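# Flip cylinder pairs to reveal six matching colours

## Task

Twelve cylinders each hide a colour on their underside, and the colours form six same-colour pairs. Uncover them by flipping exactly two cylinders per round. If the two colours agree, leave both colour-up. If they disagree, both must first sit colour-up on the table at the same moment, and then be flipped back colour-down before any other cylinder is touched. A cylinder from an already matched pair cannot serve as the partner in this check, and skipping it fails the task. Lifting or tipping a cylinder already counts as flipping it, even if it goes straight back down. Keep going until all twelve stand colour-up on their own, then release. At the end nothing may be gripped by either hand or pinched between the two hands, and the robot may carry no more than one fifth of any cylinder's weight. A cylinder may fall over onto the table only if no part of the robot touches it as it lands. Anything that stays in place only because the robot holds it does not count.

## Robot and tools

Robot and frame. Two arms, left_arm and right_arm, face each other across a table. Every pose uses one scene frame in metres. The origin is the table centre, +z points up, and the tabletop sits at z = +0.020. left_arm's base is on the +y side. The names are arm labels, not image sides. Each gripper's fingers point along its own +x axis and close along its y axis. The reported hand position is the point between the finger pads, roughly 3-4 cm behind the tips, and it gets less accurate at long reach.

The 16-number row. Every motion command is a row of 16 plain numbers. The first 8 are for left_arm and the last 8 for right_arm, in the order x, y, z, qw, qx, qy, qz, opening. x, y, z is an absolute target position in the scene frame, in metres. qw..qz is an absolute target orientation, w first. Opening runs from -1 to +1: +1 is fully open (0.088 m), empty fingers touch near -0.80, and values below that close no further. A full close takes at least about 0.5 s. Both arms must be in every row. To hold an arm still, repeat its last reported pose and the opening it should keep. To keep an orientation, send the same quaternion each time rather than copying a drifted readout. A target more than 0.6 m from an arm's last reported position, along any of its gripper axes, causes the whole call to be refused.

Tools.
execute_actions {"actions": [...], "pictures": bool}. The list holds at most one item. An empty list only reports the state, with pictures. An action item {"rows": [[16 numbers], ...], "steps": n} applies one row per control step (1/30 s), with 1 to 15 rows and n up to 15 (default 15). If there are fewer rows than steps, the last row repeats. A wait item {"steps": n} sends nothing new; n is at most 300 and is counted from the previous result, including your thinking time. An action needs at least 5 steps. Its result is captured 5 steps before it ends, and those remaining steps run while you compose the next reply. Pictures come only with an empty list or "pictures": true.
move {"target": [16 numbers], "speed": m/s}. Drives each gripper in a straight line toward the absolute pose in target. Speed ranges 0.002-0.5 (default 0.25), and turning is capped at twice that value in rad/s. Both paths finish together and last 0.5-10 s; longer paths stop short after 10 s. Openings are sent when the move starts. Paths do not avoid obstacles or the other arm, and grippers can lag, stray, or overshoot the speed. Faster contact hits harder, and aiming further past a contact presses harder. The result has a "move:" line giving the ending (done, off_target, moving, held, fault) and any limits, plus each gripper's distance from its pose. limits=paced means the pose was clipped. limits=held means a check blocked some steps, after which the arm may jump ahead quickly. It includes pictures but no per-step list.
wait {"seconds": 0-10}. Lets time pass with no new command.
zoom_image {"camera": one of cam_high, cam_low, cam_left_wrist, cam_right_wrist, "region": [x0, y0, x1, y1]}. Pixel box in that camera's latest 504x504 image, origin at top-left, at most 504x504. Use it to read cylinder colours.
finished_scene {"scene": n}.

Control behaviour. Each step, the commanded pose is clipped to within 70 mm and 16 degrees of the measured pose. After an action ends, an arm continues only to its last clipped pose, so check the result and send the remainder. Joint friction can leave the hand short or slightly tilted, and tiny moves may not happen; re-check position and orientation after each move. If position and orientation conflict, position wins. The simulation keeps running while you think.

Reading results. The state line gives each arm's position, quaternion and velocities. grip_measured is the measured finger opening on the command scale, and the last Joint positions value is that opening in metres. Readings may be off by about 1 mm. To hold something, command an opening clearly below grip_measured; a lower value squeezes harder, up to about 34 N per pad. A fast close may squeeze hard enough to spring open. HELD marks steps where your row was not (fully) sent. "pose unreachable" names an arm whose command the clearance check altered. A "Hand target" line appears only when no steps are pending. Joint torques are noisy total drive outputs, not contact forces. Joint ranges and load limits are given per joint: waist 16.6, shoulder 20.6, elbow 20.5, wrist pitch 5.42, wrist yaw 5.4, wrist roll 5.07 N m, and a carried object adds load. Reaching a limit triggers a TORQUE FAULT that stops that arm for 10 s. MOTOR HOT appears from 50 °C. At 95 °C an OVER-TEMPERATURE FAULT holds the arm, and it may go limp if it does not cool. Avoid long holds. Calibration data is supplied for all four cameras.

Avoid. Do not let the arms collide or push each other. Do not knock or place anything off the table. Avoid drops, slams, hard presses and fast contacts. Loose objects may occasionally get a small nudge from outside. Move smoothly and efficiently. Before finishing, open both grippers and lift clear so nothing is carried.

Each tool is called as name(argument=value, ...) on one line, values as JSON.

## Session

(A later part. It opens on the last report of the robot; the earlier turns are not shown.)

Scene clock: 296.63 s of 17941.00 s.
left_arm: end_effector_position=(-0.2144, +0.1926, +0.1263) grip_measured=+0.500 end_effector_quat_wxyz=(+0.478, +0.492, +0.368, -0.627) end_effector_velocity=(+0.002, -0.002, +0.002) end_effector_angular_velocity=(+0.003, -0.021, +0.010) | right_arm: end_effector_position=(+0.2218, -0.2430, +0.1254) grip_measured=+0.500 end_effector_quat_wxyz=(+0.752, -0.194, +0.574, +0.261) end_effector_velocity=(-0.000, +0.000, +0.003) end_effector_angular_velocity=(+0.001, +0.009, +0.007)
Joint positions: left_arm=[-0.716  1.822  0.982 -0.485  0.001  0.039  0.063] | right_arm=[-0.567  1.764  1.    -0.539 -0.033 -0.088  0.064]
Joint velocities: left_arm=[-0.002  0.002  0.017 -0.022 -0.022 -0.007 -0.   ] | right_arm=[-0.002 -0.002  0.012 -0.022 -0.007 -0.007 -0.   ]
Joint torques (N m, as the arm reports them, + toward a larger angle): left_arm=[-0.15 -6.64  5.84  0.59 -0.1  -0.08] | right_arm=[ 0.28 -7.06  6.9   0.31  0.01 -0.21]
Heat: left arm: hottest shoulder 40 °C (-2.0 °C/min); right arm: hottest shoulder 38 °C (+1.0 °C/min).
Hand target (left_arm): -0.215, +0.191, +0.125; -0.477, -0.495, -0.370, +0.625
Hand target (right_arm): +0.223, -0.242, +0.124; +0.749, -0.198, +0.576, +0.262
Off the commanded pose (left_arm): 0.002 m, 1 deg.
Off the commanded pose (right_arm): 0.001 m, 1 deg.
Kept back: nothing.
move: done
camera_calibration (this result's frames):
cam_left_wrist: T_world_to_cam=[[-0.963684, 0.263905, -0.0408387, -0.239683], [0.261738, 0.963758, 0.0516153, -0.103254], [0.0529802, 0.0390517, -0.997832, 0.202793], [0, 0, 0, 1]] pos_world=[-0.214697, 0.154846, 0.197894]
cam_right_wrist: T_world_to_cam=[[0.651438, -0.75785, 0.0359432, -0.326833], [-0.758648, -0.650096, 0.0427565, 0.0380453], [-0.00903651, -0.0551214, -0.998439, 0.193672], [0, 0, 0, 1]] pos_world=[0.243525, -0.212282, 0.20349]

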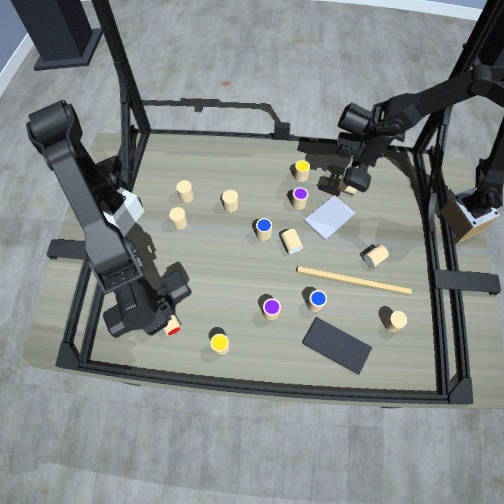

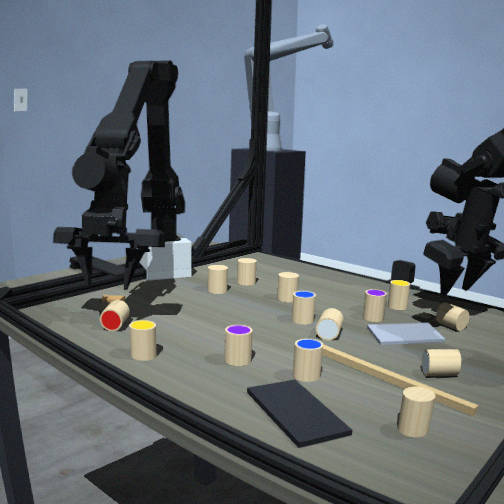

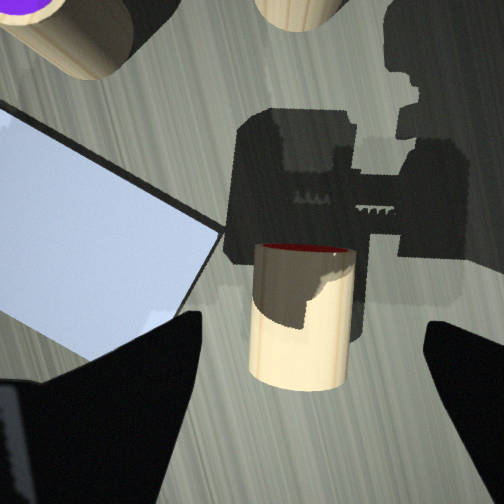

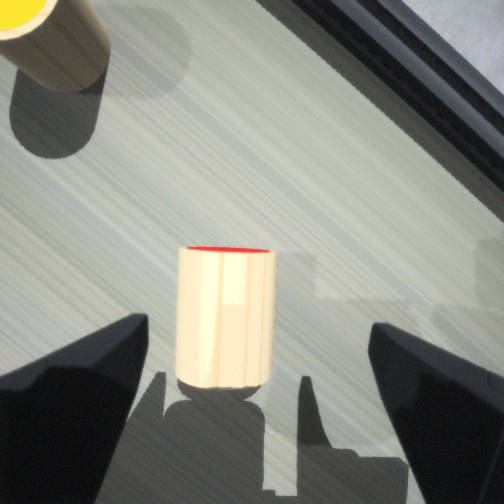

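execute_actions(actions=[])

move(target=[-0.215,0.192,0.105,0.297,0.696,0.515,-0.402,0.5,0.221,-0.227,0.105,0.473,-0.282,0.819,0.163,0.5], speed=0.35)

move(target=[-0.215,0.192,0.053,0.297,0.696,0.515,-0.402,0.5,0.221,-0.227,0.052,0.473,-0.282,0.819,0.163,0.5], speed=0.09)

Scene clock: 297.67 s of 17941.00 s.
left_arm: end_effector_position=(-0.2145, +0.1927, +0.1263) grip_measured=+0.500 end_effector_quat_wxyz=(+0.478, +0.493, +0.369, -0.627) end_effector_velocity=(+0.001, +0.002, -0.000) end_effector_angular_velocity=(+0.006, -0.007, +0.006) | right_arm: end_effector_position=(+0.2217, -0.2429, +0.1254) grip_measured=+0.500 end_effector_quat_wxyz=(+0.751, -0.194, +0.575, +0.261) end_effector_velocity=(-0.001, +0.002, -0.001) end_effector_angular_velocity=(+0.003, -0.002, +0.026)
Joint positions: left_arm=[-0.716  1.822  0.983 -0.487  0.001  0.039  0.064] | right_arm=[-0.567  1.765  1.001 -0.541 -0.033 -0.088  0.064]
Joint velocities: left_arm=[-0.002 -0.002 -0.002 -0.007 -0.007 -0.007 -0.   ] | right_arm=[ 0.002  0.002 -0.002  0.007 -0.007 -0.022  0.   ]
Joint torques (N m, as the arm reports them, + toward a larger angle): left_arm=[-0.23 -6.68  6.15  0.6  -0.14 -0.06] | right_arm=[ 0.28 -7.09  6.91  0.31  0.   -0.21]
Heat: left arm: hottest shoulder 40 °C (-3.0 °C/min); right arm: hottest shoulder 38 °C (+1.0 °C/min).
Hand target (left_arm): -0.215, +0.191, +0.125; -0.477, -0.495, -0.370, +0.625
Hand target (right_arm): +0.223, -0.242, +0.124; +0.749, -0.198, +0.576, +0.262
Off the commanded pose (left_arm): 0.002 m, 0 deg.
Off the commanded pose (right_arm): 0.001 m, 1 deg.
Kept back: nothing.
Steps of this call (steps 1 to 31: nothing new was sent). Readings (end_effector_position):
1: left_arm (-0.2144, +0.1926, +0.1264) | right_arm (+0.2218, -0.2430, +0.1254)
2: left_arm (-0.2144, +0.1925, +0.1263) | right_arm (+0.2218, -0.2430, +0.1255)
4: left_arm (-0.2145, +0.1926, +0.1264) | right_arm (+0.2217, -0.2431, +0.1254)
8: left_arm (-0.2144, +0.1928, +0.1262) | right_arm (+0.2217, -0.2431, +0.1253)
31: the state above
camera_calibration (this result's frames):
cam_left_wrist: T_world_to_cam=[[-0.963568, 0.264333, -0.0407918, -0.239878], [0.262087, 0.96358, 0.0531385, -0.103354], [0.0533524, 0.0405115, -0.997754, 0.202614], [0, 0, 0, 1]] pos_world=[-0.214861, 0.15479, 0.197866]
cam_right_wrist: T_world_to_cam=[[0.651773, -0.757572, 0.0357266, -0.326679], [-0.758344, -0.65035, 0.0442658, 0.0377151], [-0.0102998, -0.0559444, -0.998381, 0.193789], [0, 0, 0, 1]] pos_world=[0.243518, -0.212114, 0.203477]

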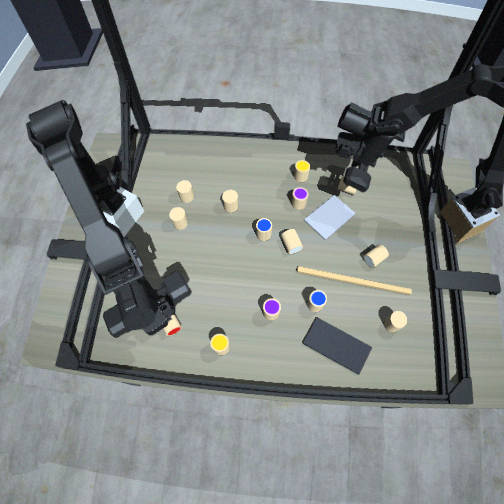

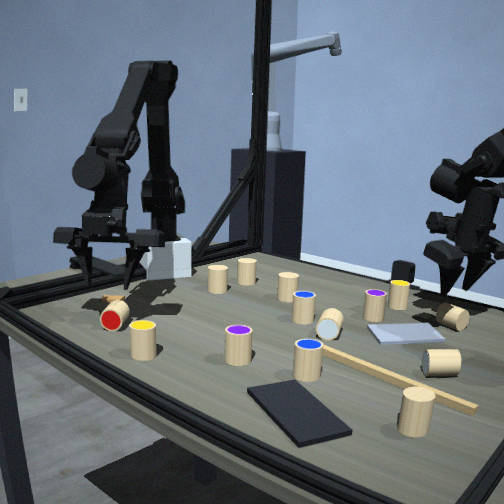

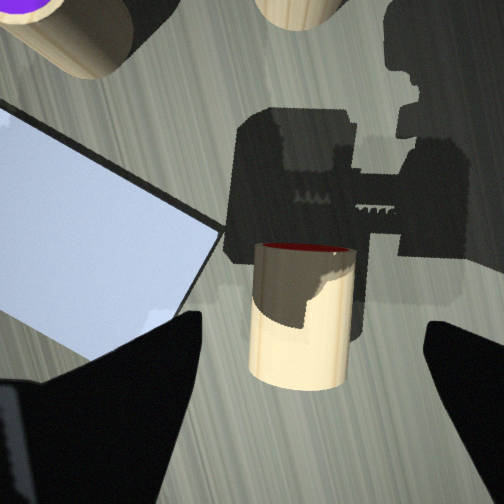

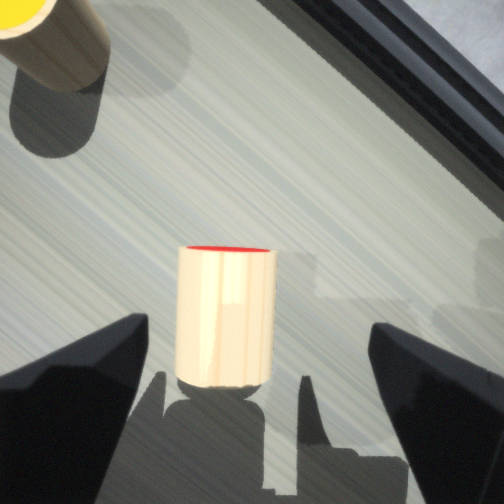

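Scene clock: 299.33 s of 17941.00 s.
left_arm: end_effector_position=(-0.2143, +0.1927, +0.1074) grip_measured=+0.500 end_effector_quat_wxyz=(+0.302, +0.691, +0.516, -0.406) end_effector_velocity=(+0.000, -0.000, +0.002) end_effector_angular_velocity=(+0.019, -0.015, +0.000) | right_arm: end_effector_position=(+0.2217, -0.2275, +0.1098) grip_measured=+0.500 end_effector_quat_wxyz=(+0.477, -0.279, +0.816, +0.170) end_effector_velocity=(-0.004, -0.002, +0.006) end_effector_angular_velocity=(-0.019, +0.044, +0.000)
Joint positions: left_arm=[-0.725  2.436  1.797 -1.442 -0.019  0.039  0.064] | right_arm=[-0.511  2.434  1.895 -1.54   0.011 -0.042  0.064]
Joint velocities: left_arm=[-0.002  0.017  0.032 -0.037 -0.007 -0.007 -0.   ] | right_arm=[-0.002  0.017  0.037 -0.066 -0.007 -0.007  0.   ]
Joint torques (N m, as the arm reports them, + toward a larger angle): left_arm=[-0.29 -9.55  5.28 -0.57 -0.15 -0.07] | right_arm=[  0.27 -10.36   5.7   -0.88   0.03   0.19]
Heat: left arm: hottest shoulder 40 °C (-3.0 °C/min); right arm: hottest shoulder 38 °C (+0.0 °C/min).
Hand target (left_arm): -0.215, +0.193, +0.103; +0.299, +0.695, +0.517, -0.401
Hand target (right_arm): +0.221, -0.227, +0.106; +0.472, -0.281, +0.819, +0.165
Off the commanded pose (left_arm): 0.003 m, 1 deg.
Off the commanded pose (right_arm): 0.005 m, 1 deg.
Kept back: nothing.
move: done
camera_calibration (this result's frames):
cam_left_wrist: T_world_to_cam=[[-0.953275, 0.300933, -0.0265522, -0.246846], [0.189525, 0.664171, 0.723157, -0.13224], [0.235257, 0.684336, -0.690173, 0.0655312], [0, 0, 0, 1]] pos_world=[-0.225666, 0.117269, 0.134304]
cam_right_wrist: T_world_to_cam=[[0.667285, -0.744693, -0.0127686, -0.309622], [-0.502317, -0.462629, 0.730515, -0.0409784], [-0.549916, -0.481048, -0.682778, 0.167279], [0, 0, 0, 1]] pos_world=[0.278011, -0.169062, 0.140196]

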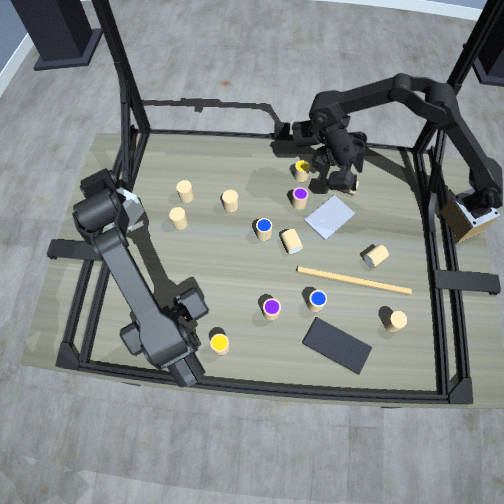

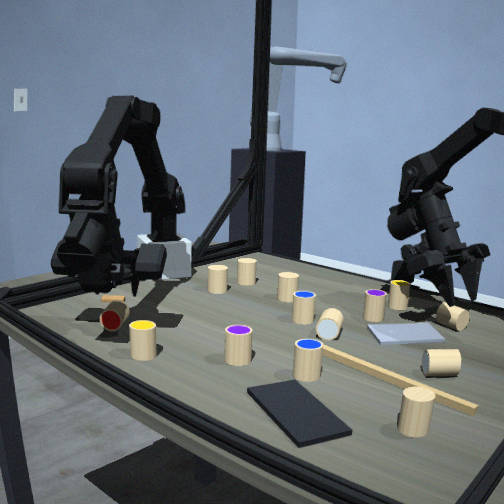

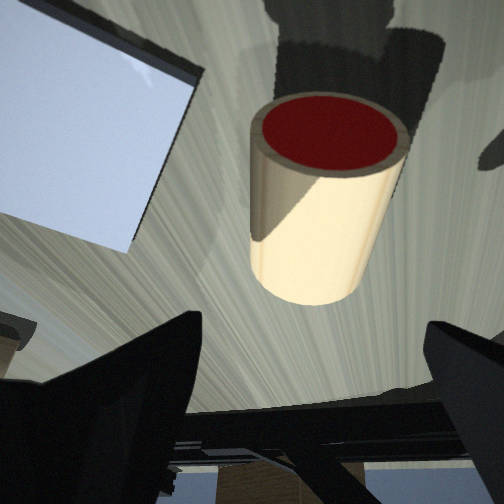

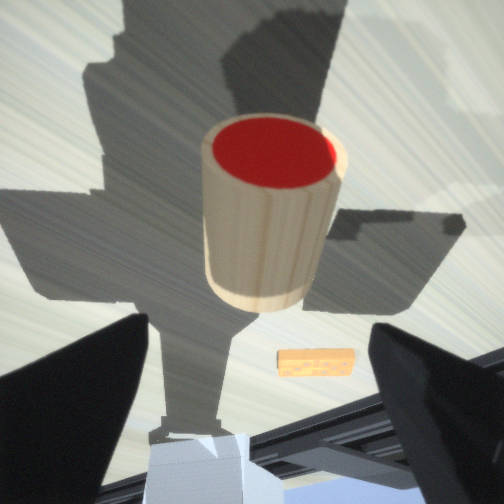

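Scene clock: 300.40 s of 17941.00 s.
left_arm: end_effector_position=(-0.2155, +0.1876, +0.0601) grip_measured=+0.500 end_effector_quat_wxyz=(+0.304, +0.690, +0.514, -0.409) end_effector_velocity=(+0.002, -0.000, -0.001) end_effector_angular_velocity=(-0.008, -0.021, -0.007) | right_arm: end_effector_position=(+0.2238, -0.2256, +0.0589) grip_measured=+0.500 end_effector_quat_wxyz=(+0.480, -0.280, +0.814, +0.168) end_effector_velocity=(+0.001, +0.001, +0.001) end_effector_angular_velocity=(+0.010, -0.008, -0.012)
Joint positions: left_arm=[-0.725  2.536  1.785 -1.322 -0.021  0.039  0.064] | right_arm=[-0.509  2.521  1.846 -1.399  0.015 -0.036  0.064]
Joint velocities: left_arm=[-0.002 -0.002 -0.007  0.007 -0.022 -0.007 -0.   ] | right_arm=[-0.002 -0.007 -0.002  0.007 -0.007  0.007 -0.   ]
Joint torques (N m, as the arm reports them, + toward a larger angle): left_arm=[ -0.21 -10.13   3.45  -0.29  -0.12   0.05] | right_arm=[  0.29 -10.67   3.53  -0.52   0.04   0.17]
Heat: left arm: hottest shoulder 40 °C (-3.0 °C/min); right arm: hottest shoulder 38 °C (+0.0 °C/min).
Hand target (left_arm): -0.215, +0.192, +0.053; +0.297, +0.696, +0.515, -0.402
Hand target (right_arm): +0.221, -0.227, +0.052; +0.473, -0.282, +0.819, +0.163
Off the commanded pose (left_arm): 0.008 m, 1 deg.
Off the commanded pose (right_arm): 0.008 m, 1 deg.
Kept back: nothing.
move: done
camera_calibration (this result's frames):
cam_left_wrist: T_world_to_cam=[[-0.952956, 0.30178, -0.0283701, -0.247668], [0.190743, 0.66979, 0.717634, -0.0949249], [0.235569, 0.678462, -0.695842, 0.0382245], [0, 0, 0, 1]] pos_world=[-0.226915, 0.112387, 0.0876932]
cam_right_wrist: T_world_to_cam=[[0.666822, -0.745187, -0.00667699, -0.310644], [-0.508006, -0.461102, 0.72754, -0.0000484992], [-0.545232, -0.481748, -0.686033, 0.133628], [0, 0, 0, 1]] pos_world=[0.279978, -0.167135, 0.0896346]

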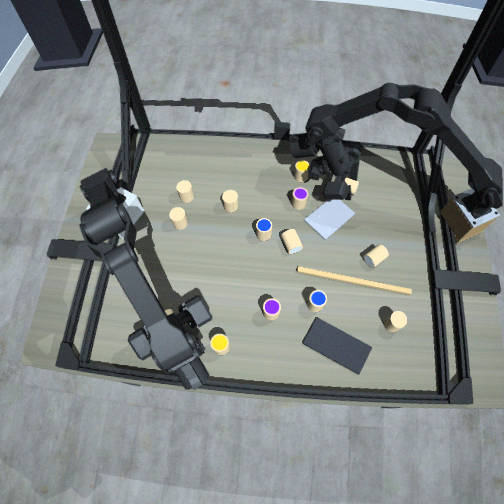

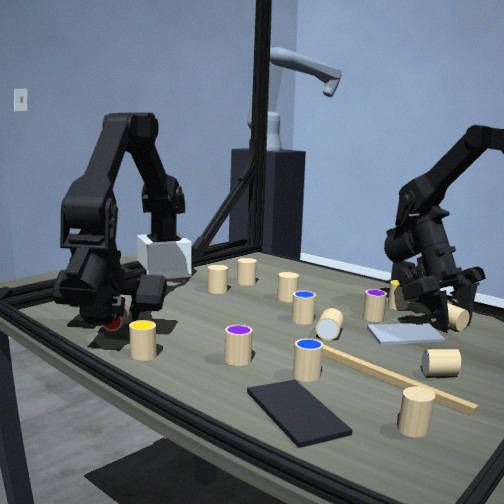

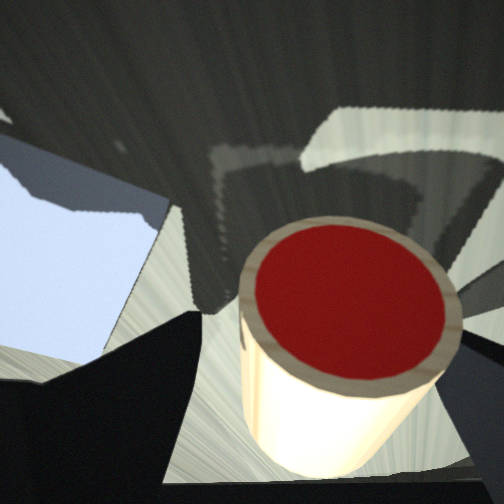

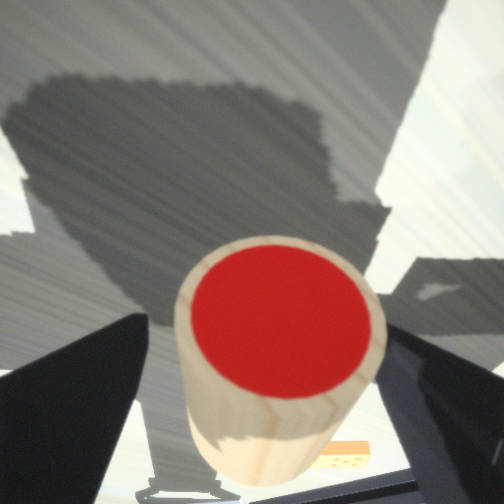

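move(target=[-0.217,0.192,0.053,0.297,0.696,0.515,-0.402,-0.3,0.222,-0.229,0.052,0.473,-0.282,0.819,0.163,-0.3])

move(target=[-0.23,0.18,0.13,0.48,0.5,0.37,-0.63,-0.3,0.2,-0.22,0.13,0.75,-0.198,0.576,0.259,-0.3], speed=0.3)

move(target=[-0.275,0.15,0.09,0.575,0.208,0.154,-0.777,-0.3,0.10,-0.13,0.09,0.83,-0.129,0.224,0.483,-0.3], speed=0.3)

Scene clock: 301.73 s of 17941.00 s.
left_arm: end_effector_position=(-0.2167, +0.1880, +0.0597) grip_measured=+0.014 end_effector_quat_wxyz=(+0.303, +0.691, +0.513, -0.409) end_effector_velocity=(-0.001, +0.002, +0.001) end_effector_angular_velocity=(+0.008, +0.001, +0.008) | right_arm: end_effector_position=(+0.2240, -0.2257, +0.0587) grip_measured=+0.021 end_effector_quat_wxyz=(+0.480, -0.280, +0.814, +0.167) end_effector_velocity=(-0.002, -0.001, +0.001) end_effector_angular_velocity=(+0.004, +0.012, +0.000)
Joint positions: left_arm=[-0.729  2.537  1.785 -1.321 -0.021  0.039  0.04 ] | right_arm=[-0.509  2.522  1.846 -1.398  0.016 -0.036  0.04 ]
Joint velocities: left_arm=[-0.002 -0.002 -0.002 -0.007  0.007 -0.007  0.   ] | right_arm=[-0.002 -0.002 -0.002 -0.007 -0.007 -0.007 -0.   ]
Joint torques (N m, as the arm reports them, + toward a larger angle): left_arm=[-0.3  -9.7   3.61 -0.44 -0.02 -0.02] | right_arm=[ -0.27 -10.6    3.65  -0.54   0.06   0.01]
Heat: left arm: hottest shoulder 40 °C (-4.0 °C/min); right arm: hottest shoulder 38 °C (+0.0 °C/min).
Hand target (left_arm): -0.217, +0.192, +0.053; +0.297, +0.696, +0.515, -0.402
Hand target (right_arm): +0.222, -0.229, +0.052; +0.473, -0.282, +0.819, +0.163
Off the commanded pose (left_arm): 0.008 m, 1 deg.
Off the commanded pose (right_arm): 0.008 m, 1 deg.
Kept back: nothing.
move: done
camera_calibration (this result's frames):
cam_left_wrist: T_world_to_cam=[[-0.951795, 0.305423, -0.0283469, -0.249458], [0.193229, 0.668792, 0.717899, -0.0938773], [0.238221, 0.677815, -0.695569, 0.038646], [0, 0, 0, 1]] pos_world=[-0.2285, 0.11278, 0.0872041]
cam_right_wrist: T_world_to_cam=[[0.667239, -0.744822, -0.00564023, -0.310898], [-0.508403, -0.460954, 0.727356, 0.000284985], [-0.544351, -0.482453, -0.686237, 0.133196], [0, 0, 0, 1]] pos_world=[0.280094, -0.167171, 0.0894434]

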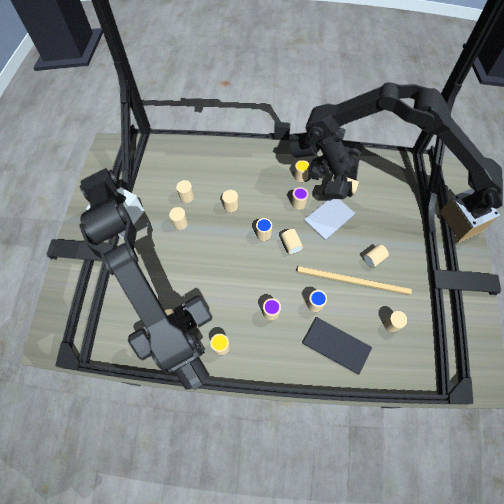

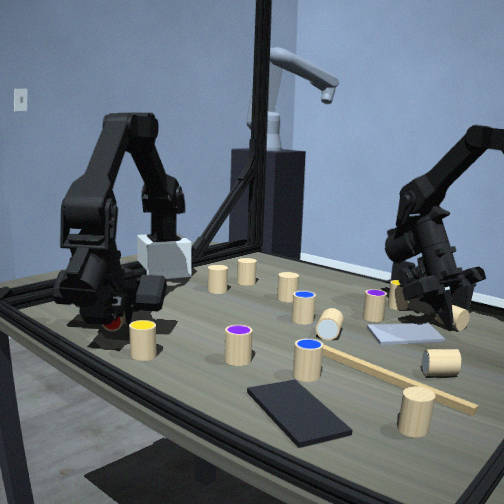

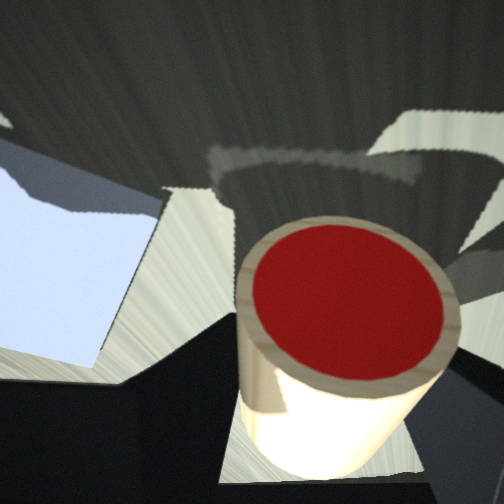

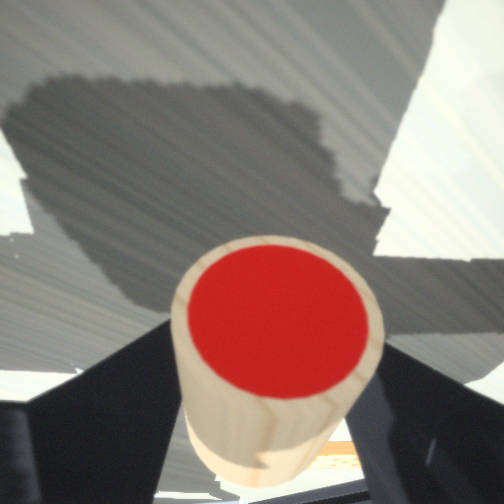

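Scene clock: 303.50 s of 17941.00 s.
left_arm: end_effector_position=(-0.2294, +0.1773, +0.1298) grip_measured=+0.013 end_effector_quat_wxyz=(+0.474, +0.500, +0.368, -0.625) end_effector_velocity=(+0.000, +0.000, +0.001) end_effector_angular_velocity=(-0.018, -0.001, +0.006) | right_arm: end_effector_position=(+0.2016, -0.2198, +0.1275) grip_measured=+0.021 end_effector_quat_wxyz=(+0.747, -0.202, +0.578, +0.257) end_effector_velocity=(+0.000, +0.000, +0.002) end_effector_angular_velocity=(+0.018, -0.014, +0.006)
Joint positions: left_arm=[-0.751  1.885  1.087 -0.541 -0.011  0.016  0.04 ] | right_arm=[-0.461  1.76   1.008 -0.567  0.006  0.006  0.04 ]
Joint velocities: left_arm=[-0.002 -0.012 -0.017  0.022 -0.007 -0.007 -0.   ] | right_arm=[-0.002 -0.017 -0.017  0.022 -0.007 -0.007 -0.   ]
Joint torques (N m, as the arm reports them, + toward a larger angle): left_arm=[ -0.35 -10.35   4.17   0.95   0.02  -0.06] | right_arm=[ 0.26 -9.96  4.57  0.68  0.05  0.18]
Heat: left arm: hottest shoulder 41 °C (-4.0 °C/min); right arm: hottest shoulder 39 °C (+1.0 °C/min).
Hand target (left_arm): -0.230, +0.179, +0.132; -0.475, -0.497, -0.367, +0.627
Hand target (right_arm): +0.200, -0.220, +0.129; +0.750, -0.200, +0.575, +0.256
Off the commanded pose (left_arm): 0.003 m, 1 deg.
Off the commanded pose (right_arm): 0.003 m, 1 deg.
Kept back: nothing.
move: done
camera_calibration (this result's frames):
cam_left_wrist: T_world_to_cam=[[-0.96077, 0.273428, -0.0464504, -0.250303], [0.270146, 0.960524, 0.0664423, -0.0841515], [0.0627839, 0.0512874, -0.996708, 0.207588], [0, 0, 0, 1]] pos_world=[-0.230784, 0.138623, 0.200869]
cam_right_wrist: T_world_to_cam=[[0.65489, -0.754222, 0.0476398, -0.297548], [-0.755586, -0.65226, 0.0603826, 0.0343436], [-0.0144683, -0.0755399, -0.997038, 0.193332], [0, 0, 0, 1]] pos_world=[0.223608, -0.187412, 0.204861]

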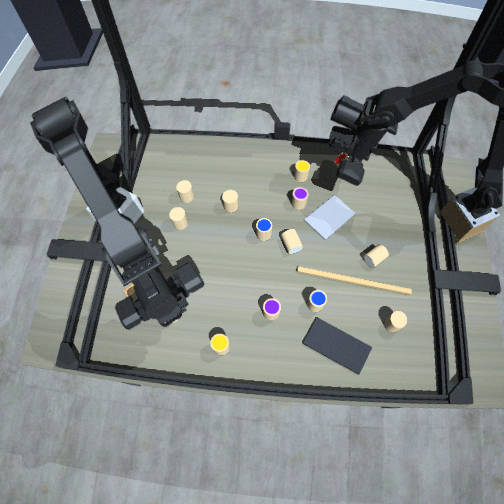

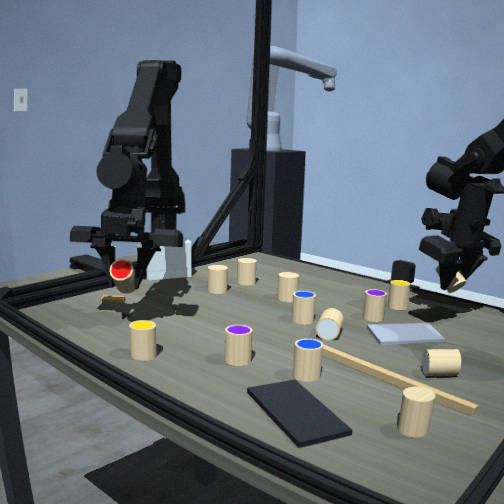

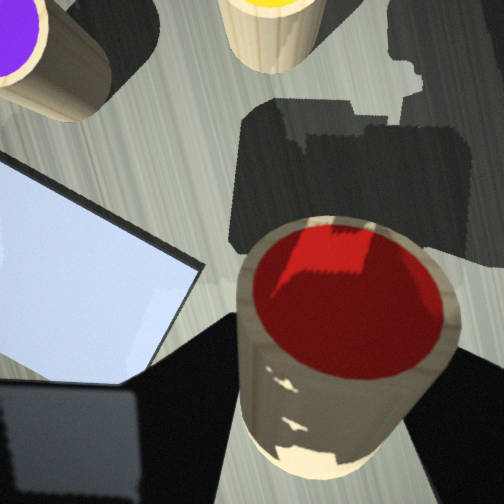

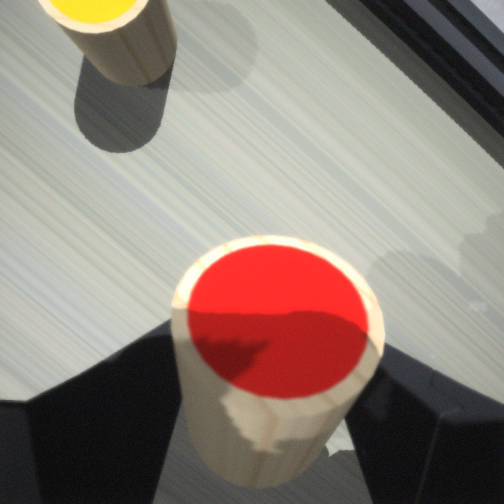

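Scene clock: 305.57 s of 17941.00 s.
left_arm: end_effector_position=(-0.2758, +0.1473, +0.0964) grip_measured=+0.015 end_effector_quat_wxyz=(+0.573, +0.203, +0.149, -0.780) end_effector_velocity=(+0.000, -0.001, +0.001) end_effector_angular_velocity=(-0.010, +0.013, +0.023) | right_arm: end_effector_position=(+0.1022, -0.1292, +0.0940) grip_measured=+0.021 end_effector_quat_wxyz=(+0.838, -0.127, +0.221, +0.483) end_effector_velocity=(-0.003, +0.002, -0.001) end_effector_angular_velocity=(+0.009, -0.008, +0.017)
Joint positions: left_arm=[-0.863  2.129  0.552  1.066 -0.071 -0.039  0.04 ] | right_arm=[-0.064  1.932  0.303  1.113  0.022  0.013  0.04 ]
Joint velocities: left_arm=[-0.007  0.007 -0.002  0.022 -0.022 -0.022 -0.   ] | right_arm=[ 0.007  0.022 -0.002  0.037 -0.007 -0.007  0.   ]
Joint torques (N m, as the arm reports them, + toward a larger angle): left_arm=[-0.36 -6.32  2.06  1.86 -0.13 -0.03] | right_arm=[ 0.31 -5.75  1.89  1.57  0.05 -0.21]
Heat: left arm: hottest shoulder 41 °C (-5.0 °C/min); right arm: hottest shoulder 38 °C (+0.0 °C/min).
Hand target (left_arm): -0.275, +0.151, +0.091; -0.573, -0.209, -0.153, +0.778
Hand target (right_arm): +0.100, -0.131, +0.091; +0.836, -0.132, +0.223, +0.483
Off the commanded pose (left_arm): 0.007 m, 1 deg.
Off the commanded pose (right_arm): 0.005 m, 1 deg.
Kept back: nothing.
move: done
camera_calibration (this result's frames):
cam_left_wrist: T_world_to_cam=[[-0.962539, 0.270596, -0.0172284, -0.291072], [0.207095, 0.692672, -0.690881, 0.0544752], [-0.175016, -0.668568, -0.722763, 0.192878], [0, 0, 0, 1]] pos_world=[-0.257693, 0.169981, 0.172026]
cam_right_wrist: T_world_to_cam=[[0.864593, -0.49829, 0.0647067, -0.152488], [-0.329791, -0.659895, -0.675112, 0.0450554], [0.379101, 0.562357, -0.734872, 0.182903], [0, 0, 0, 1]] pos_world=[0.0773598, -0.149108, 0.174695]

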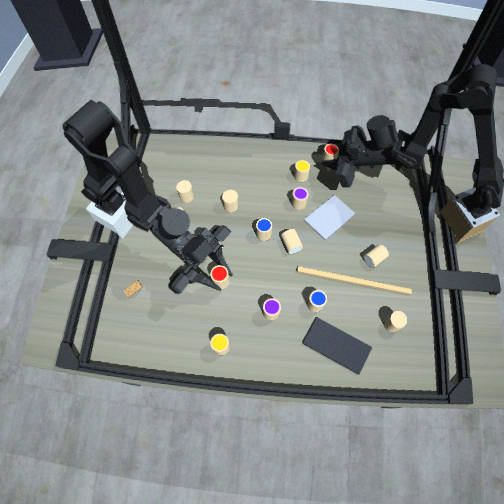

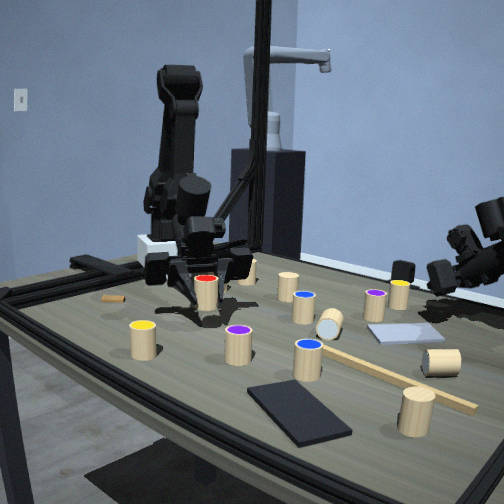

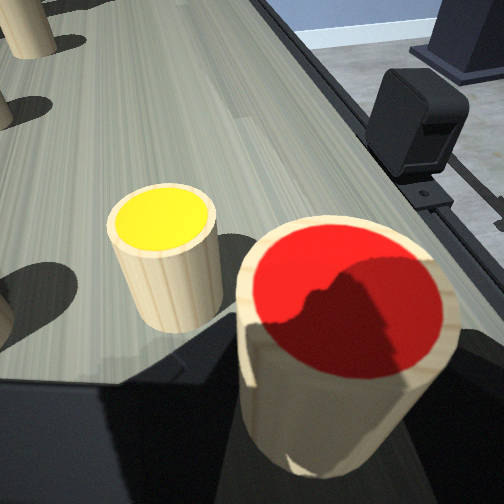

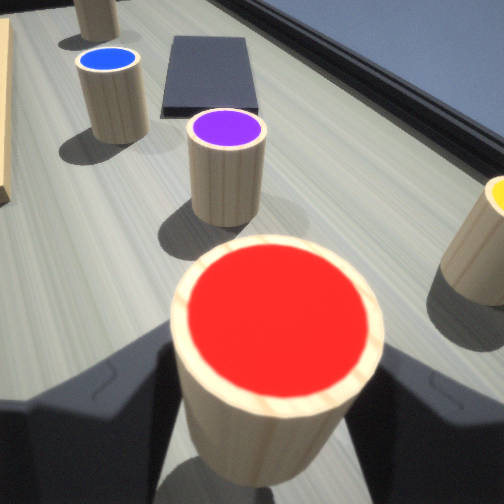

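move(target=[-0.268,0.14,0.075,0.446,0.23,0.12,-0.857,-0.3,0.10,-0.13,0.065,0.83,-0.129,0.224,0.483,-0.3], speed=0.15)

move(target=[-0.268,0.14,0.049,0.446,0.23,0.12,-0.857,-0.3,0.10,-0.13,0.051,0.83,-0.129,0.224,0.483,-0.3], speed=0.05)

Scene clock: 307.27 s of 17941.00 s.
left_arm: end_effector_position=(-0.2680, +0.1413, +0.0781) grip_measured=+0.015 end_effector_quat_wxyz=(+0.448, +0.228, +0.118, -0.856) end_effector_velocity=(-0.000, -0.000, +0.000) end_effector_angular_velocity=(+0.007, +0.008, -0.000) | right_arm: end_effector_position=(+0.1000, -0.1316, +0.0666) grip_measured=+0.021 end_effector_quat_wxyz=(+0.836, -0.129, +0.226, +0.484) end_effector_velocity=(-0.001, +0.002, -0.001) end_effector_angular_velocity=(+0.001, -0.003, +0.012)
Joint positions: left_arm=[-0.692  2.215  0.611  1.049  0.34   0.206  0.04 ] | right_arm=[-0.063  2.118  0.305  1.286  0.018  0.013  0.04 ]
Joint velocities: left_arm=[ 0.002 -0.002  0.002 -0.007  0.007 -0.007  0.   ] | right_arm=[ 0.002  0.007  0.002  0.007 -0.007 -0.007 -0.   ]
Joint torques (N m, as the arm reports them, + toward a larger angle): left_arm=[ 0.14 -6.85  3.53  1.53  0.3   0.22] | right_arm=[ 0.11 -5.98  2.27  1.58 -0.12 -0.08]
Heat: left arm: hottest shoulder 40 °C (-7.1 °C/min); right arm: hottest shoulder 38 °C (+1.0 °C/min).
Hand target (left_arm): -0.268, +0.140, +0.075; -0.446, -0.230, -0.119, +0.857
Hand target (right_arm): +0.100, -0.130, +0.065; +0.835, -0.130, +0.225, +0.486
Off the commanded pose (left_arm): 0.003 m, 0 deg.
Off the commanded pose (right_arm): 0.002 m, 0 deg.
Kept back: nothing.
move: done
camera_calibration (this result's frames):
cam_left_wrist: T_world_to_cam=[[-0.836722, 0.54731, -0.0186425, -0.287594], [0.410307, 0.604, -0.683252, 0.110768], [-0.36269, -0.579341, -0.729945, 0.1146], [0, 0, 0, 1]] pos_world=[-0.24452, 0.156892, 0.153973]
cam_right_wrist: T_world_to_cam=[[0.867008, -0.494318, 0.0628253, -0.149617], [-0.331549, -0.666397, -0.667825, 0.0230538], [0.371985, 0.55818, -0.741662, 0.165551], [0, 0, 0, 1]] pos_world=[0.0757805, -0.151003, 0.147578]

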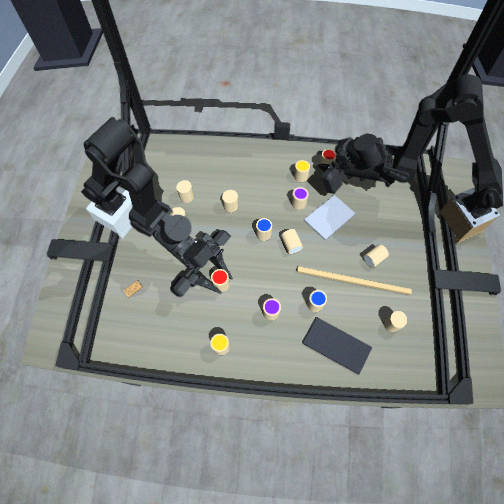

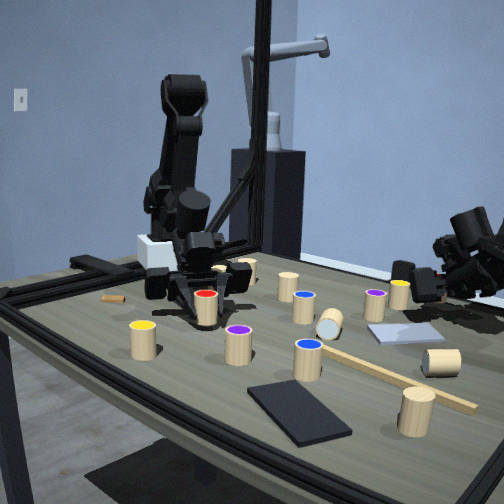

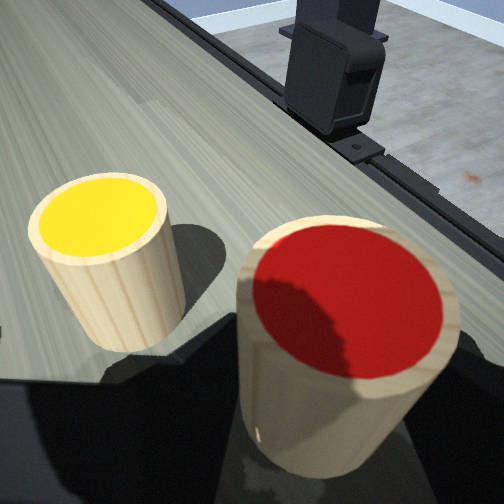

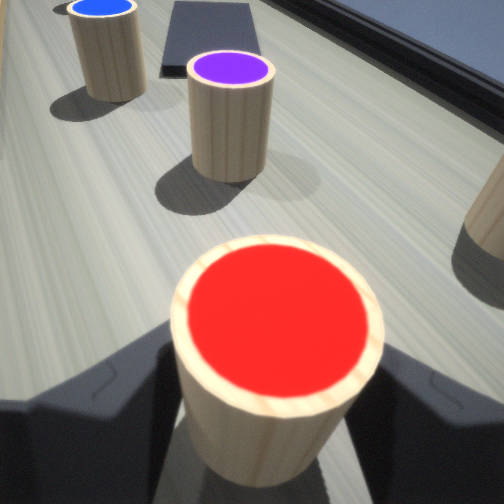

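Scene clock: 308.20 s of 17941.00 s.
left_arm: end_effector_position=(-0.2685, +0.1400, +0.0539) grip_measured=+0.015 end_effector_quat_wxyz=(+0.447, +0.227, +0.117, -0.857) end_effector_velocity=(-0.000, -0.002, -0.000) end_effector_angular_velocity=(-0.004, +0.003, +0.007) | right_arm: end_effector_position=(+0.1004, -0.1309, +0.0533) grip_measured=+0.021 end_effector_quat_wxyz=(+0.836, -0.129, +0.225, +0.484) end_effector_velocity=(+0.001, -0.002, -0.001) end_effector_angular_velocity=(-0.007, -0.008, -0.005)
Joint positions: left_arm=[-0.691  2.338  0.639  1.146  0.343  0.207  0.04 ] | right_arm=[-0.063  2.217  0.32   1.373  0.018  0.013  0.04 ]
Joint velocities: left_arm=[-0.002  0.007  0.007  0.007 -0.007 -0.007 -0.   ] | right_arm=[-0.002  0.007 -0.002  0.007  0.007 -0.007 -0.   ]
Joint torques (N m, as the arm reports them, + toward a larger angle): left_arm=[ 0.1  -6.26  3.02  1.64  0.2   0.11] | right_arm=[ 0.11 -6.09  1.7   1.52 -0.12 -0.08]
Heat: left arm: hottest shoulder 40 °C (-6.1 °C/min); right arm: hottest shoulder 38 °C (+1.0 °C/min).
Hand target (left_arm): -0.268, +0.140, +0.049; -0.446, -0.230, -0.120, +0.857
Hand target (right_arm): +0.100, -0.130, +0.051; +0.835, -0.130, +0.225, +0.486
Off the commanded pose (left_arm): 0.005 m, 0 deg.
Off the commanded pose (right_arm): 0.002 m, 0 deg.
Kept back: nothing.
move: done
camera_calibration (this result's frames):
cam_left_wrist: T_world_to_cam=[[-0.835615, 0.548994, -0.0187606, -0.287665], [0.410365, 0.601178, -0.685701, 0.0958303], [-0.365167, -0.580681, -0.727642, 0.0953675], [0, 0, 0, 1]] pos_world=[-0.244878, 0.155694, 0.129708]
cam_right_wrist: T_world_to_cam=[[0.866927, -0.494465, 0.0627757, -0.148774], [-0.330693, -0.664829, -0.669809, 0.0149663], [0.372933, 0.559916, -0.739875, 0.155175], [0, 0, 0, 1]] pos_world=[0.0760556, -0.150499, 0.134174]

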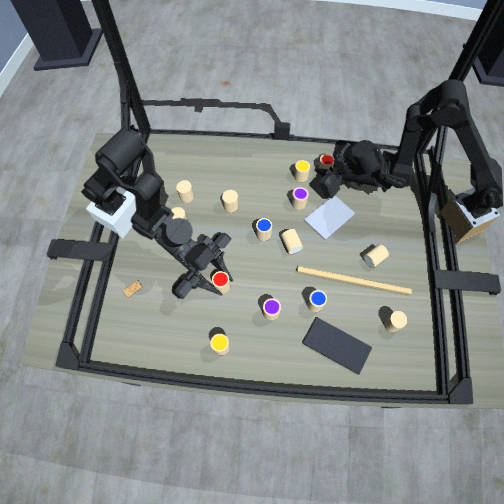

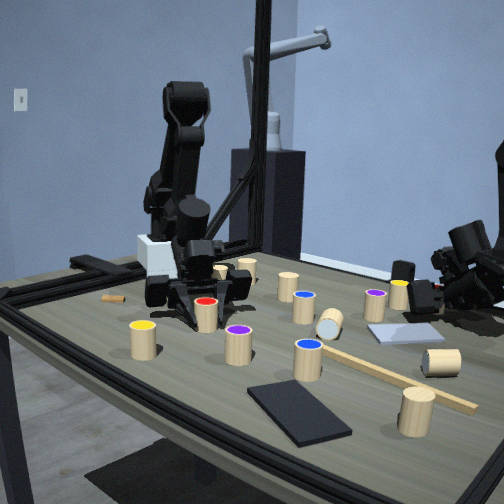

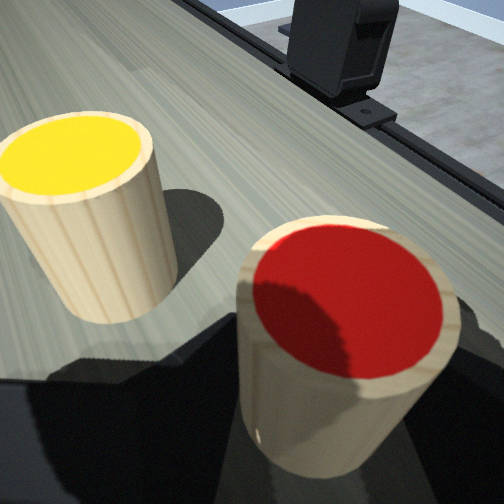

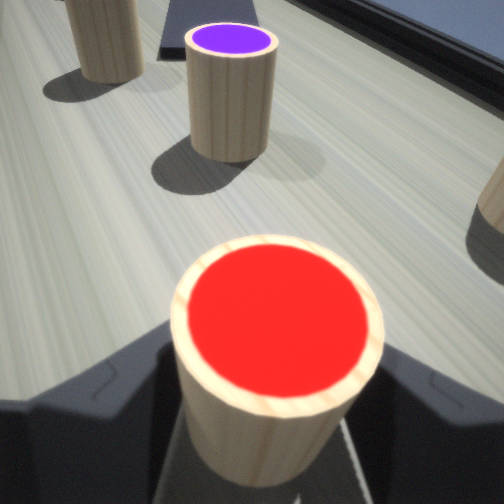

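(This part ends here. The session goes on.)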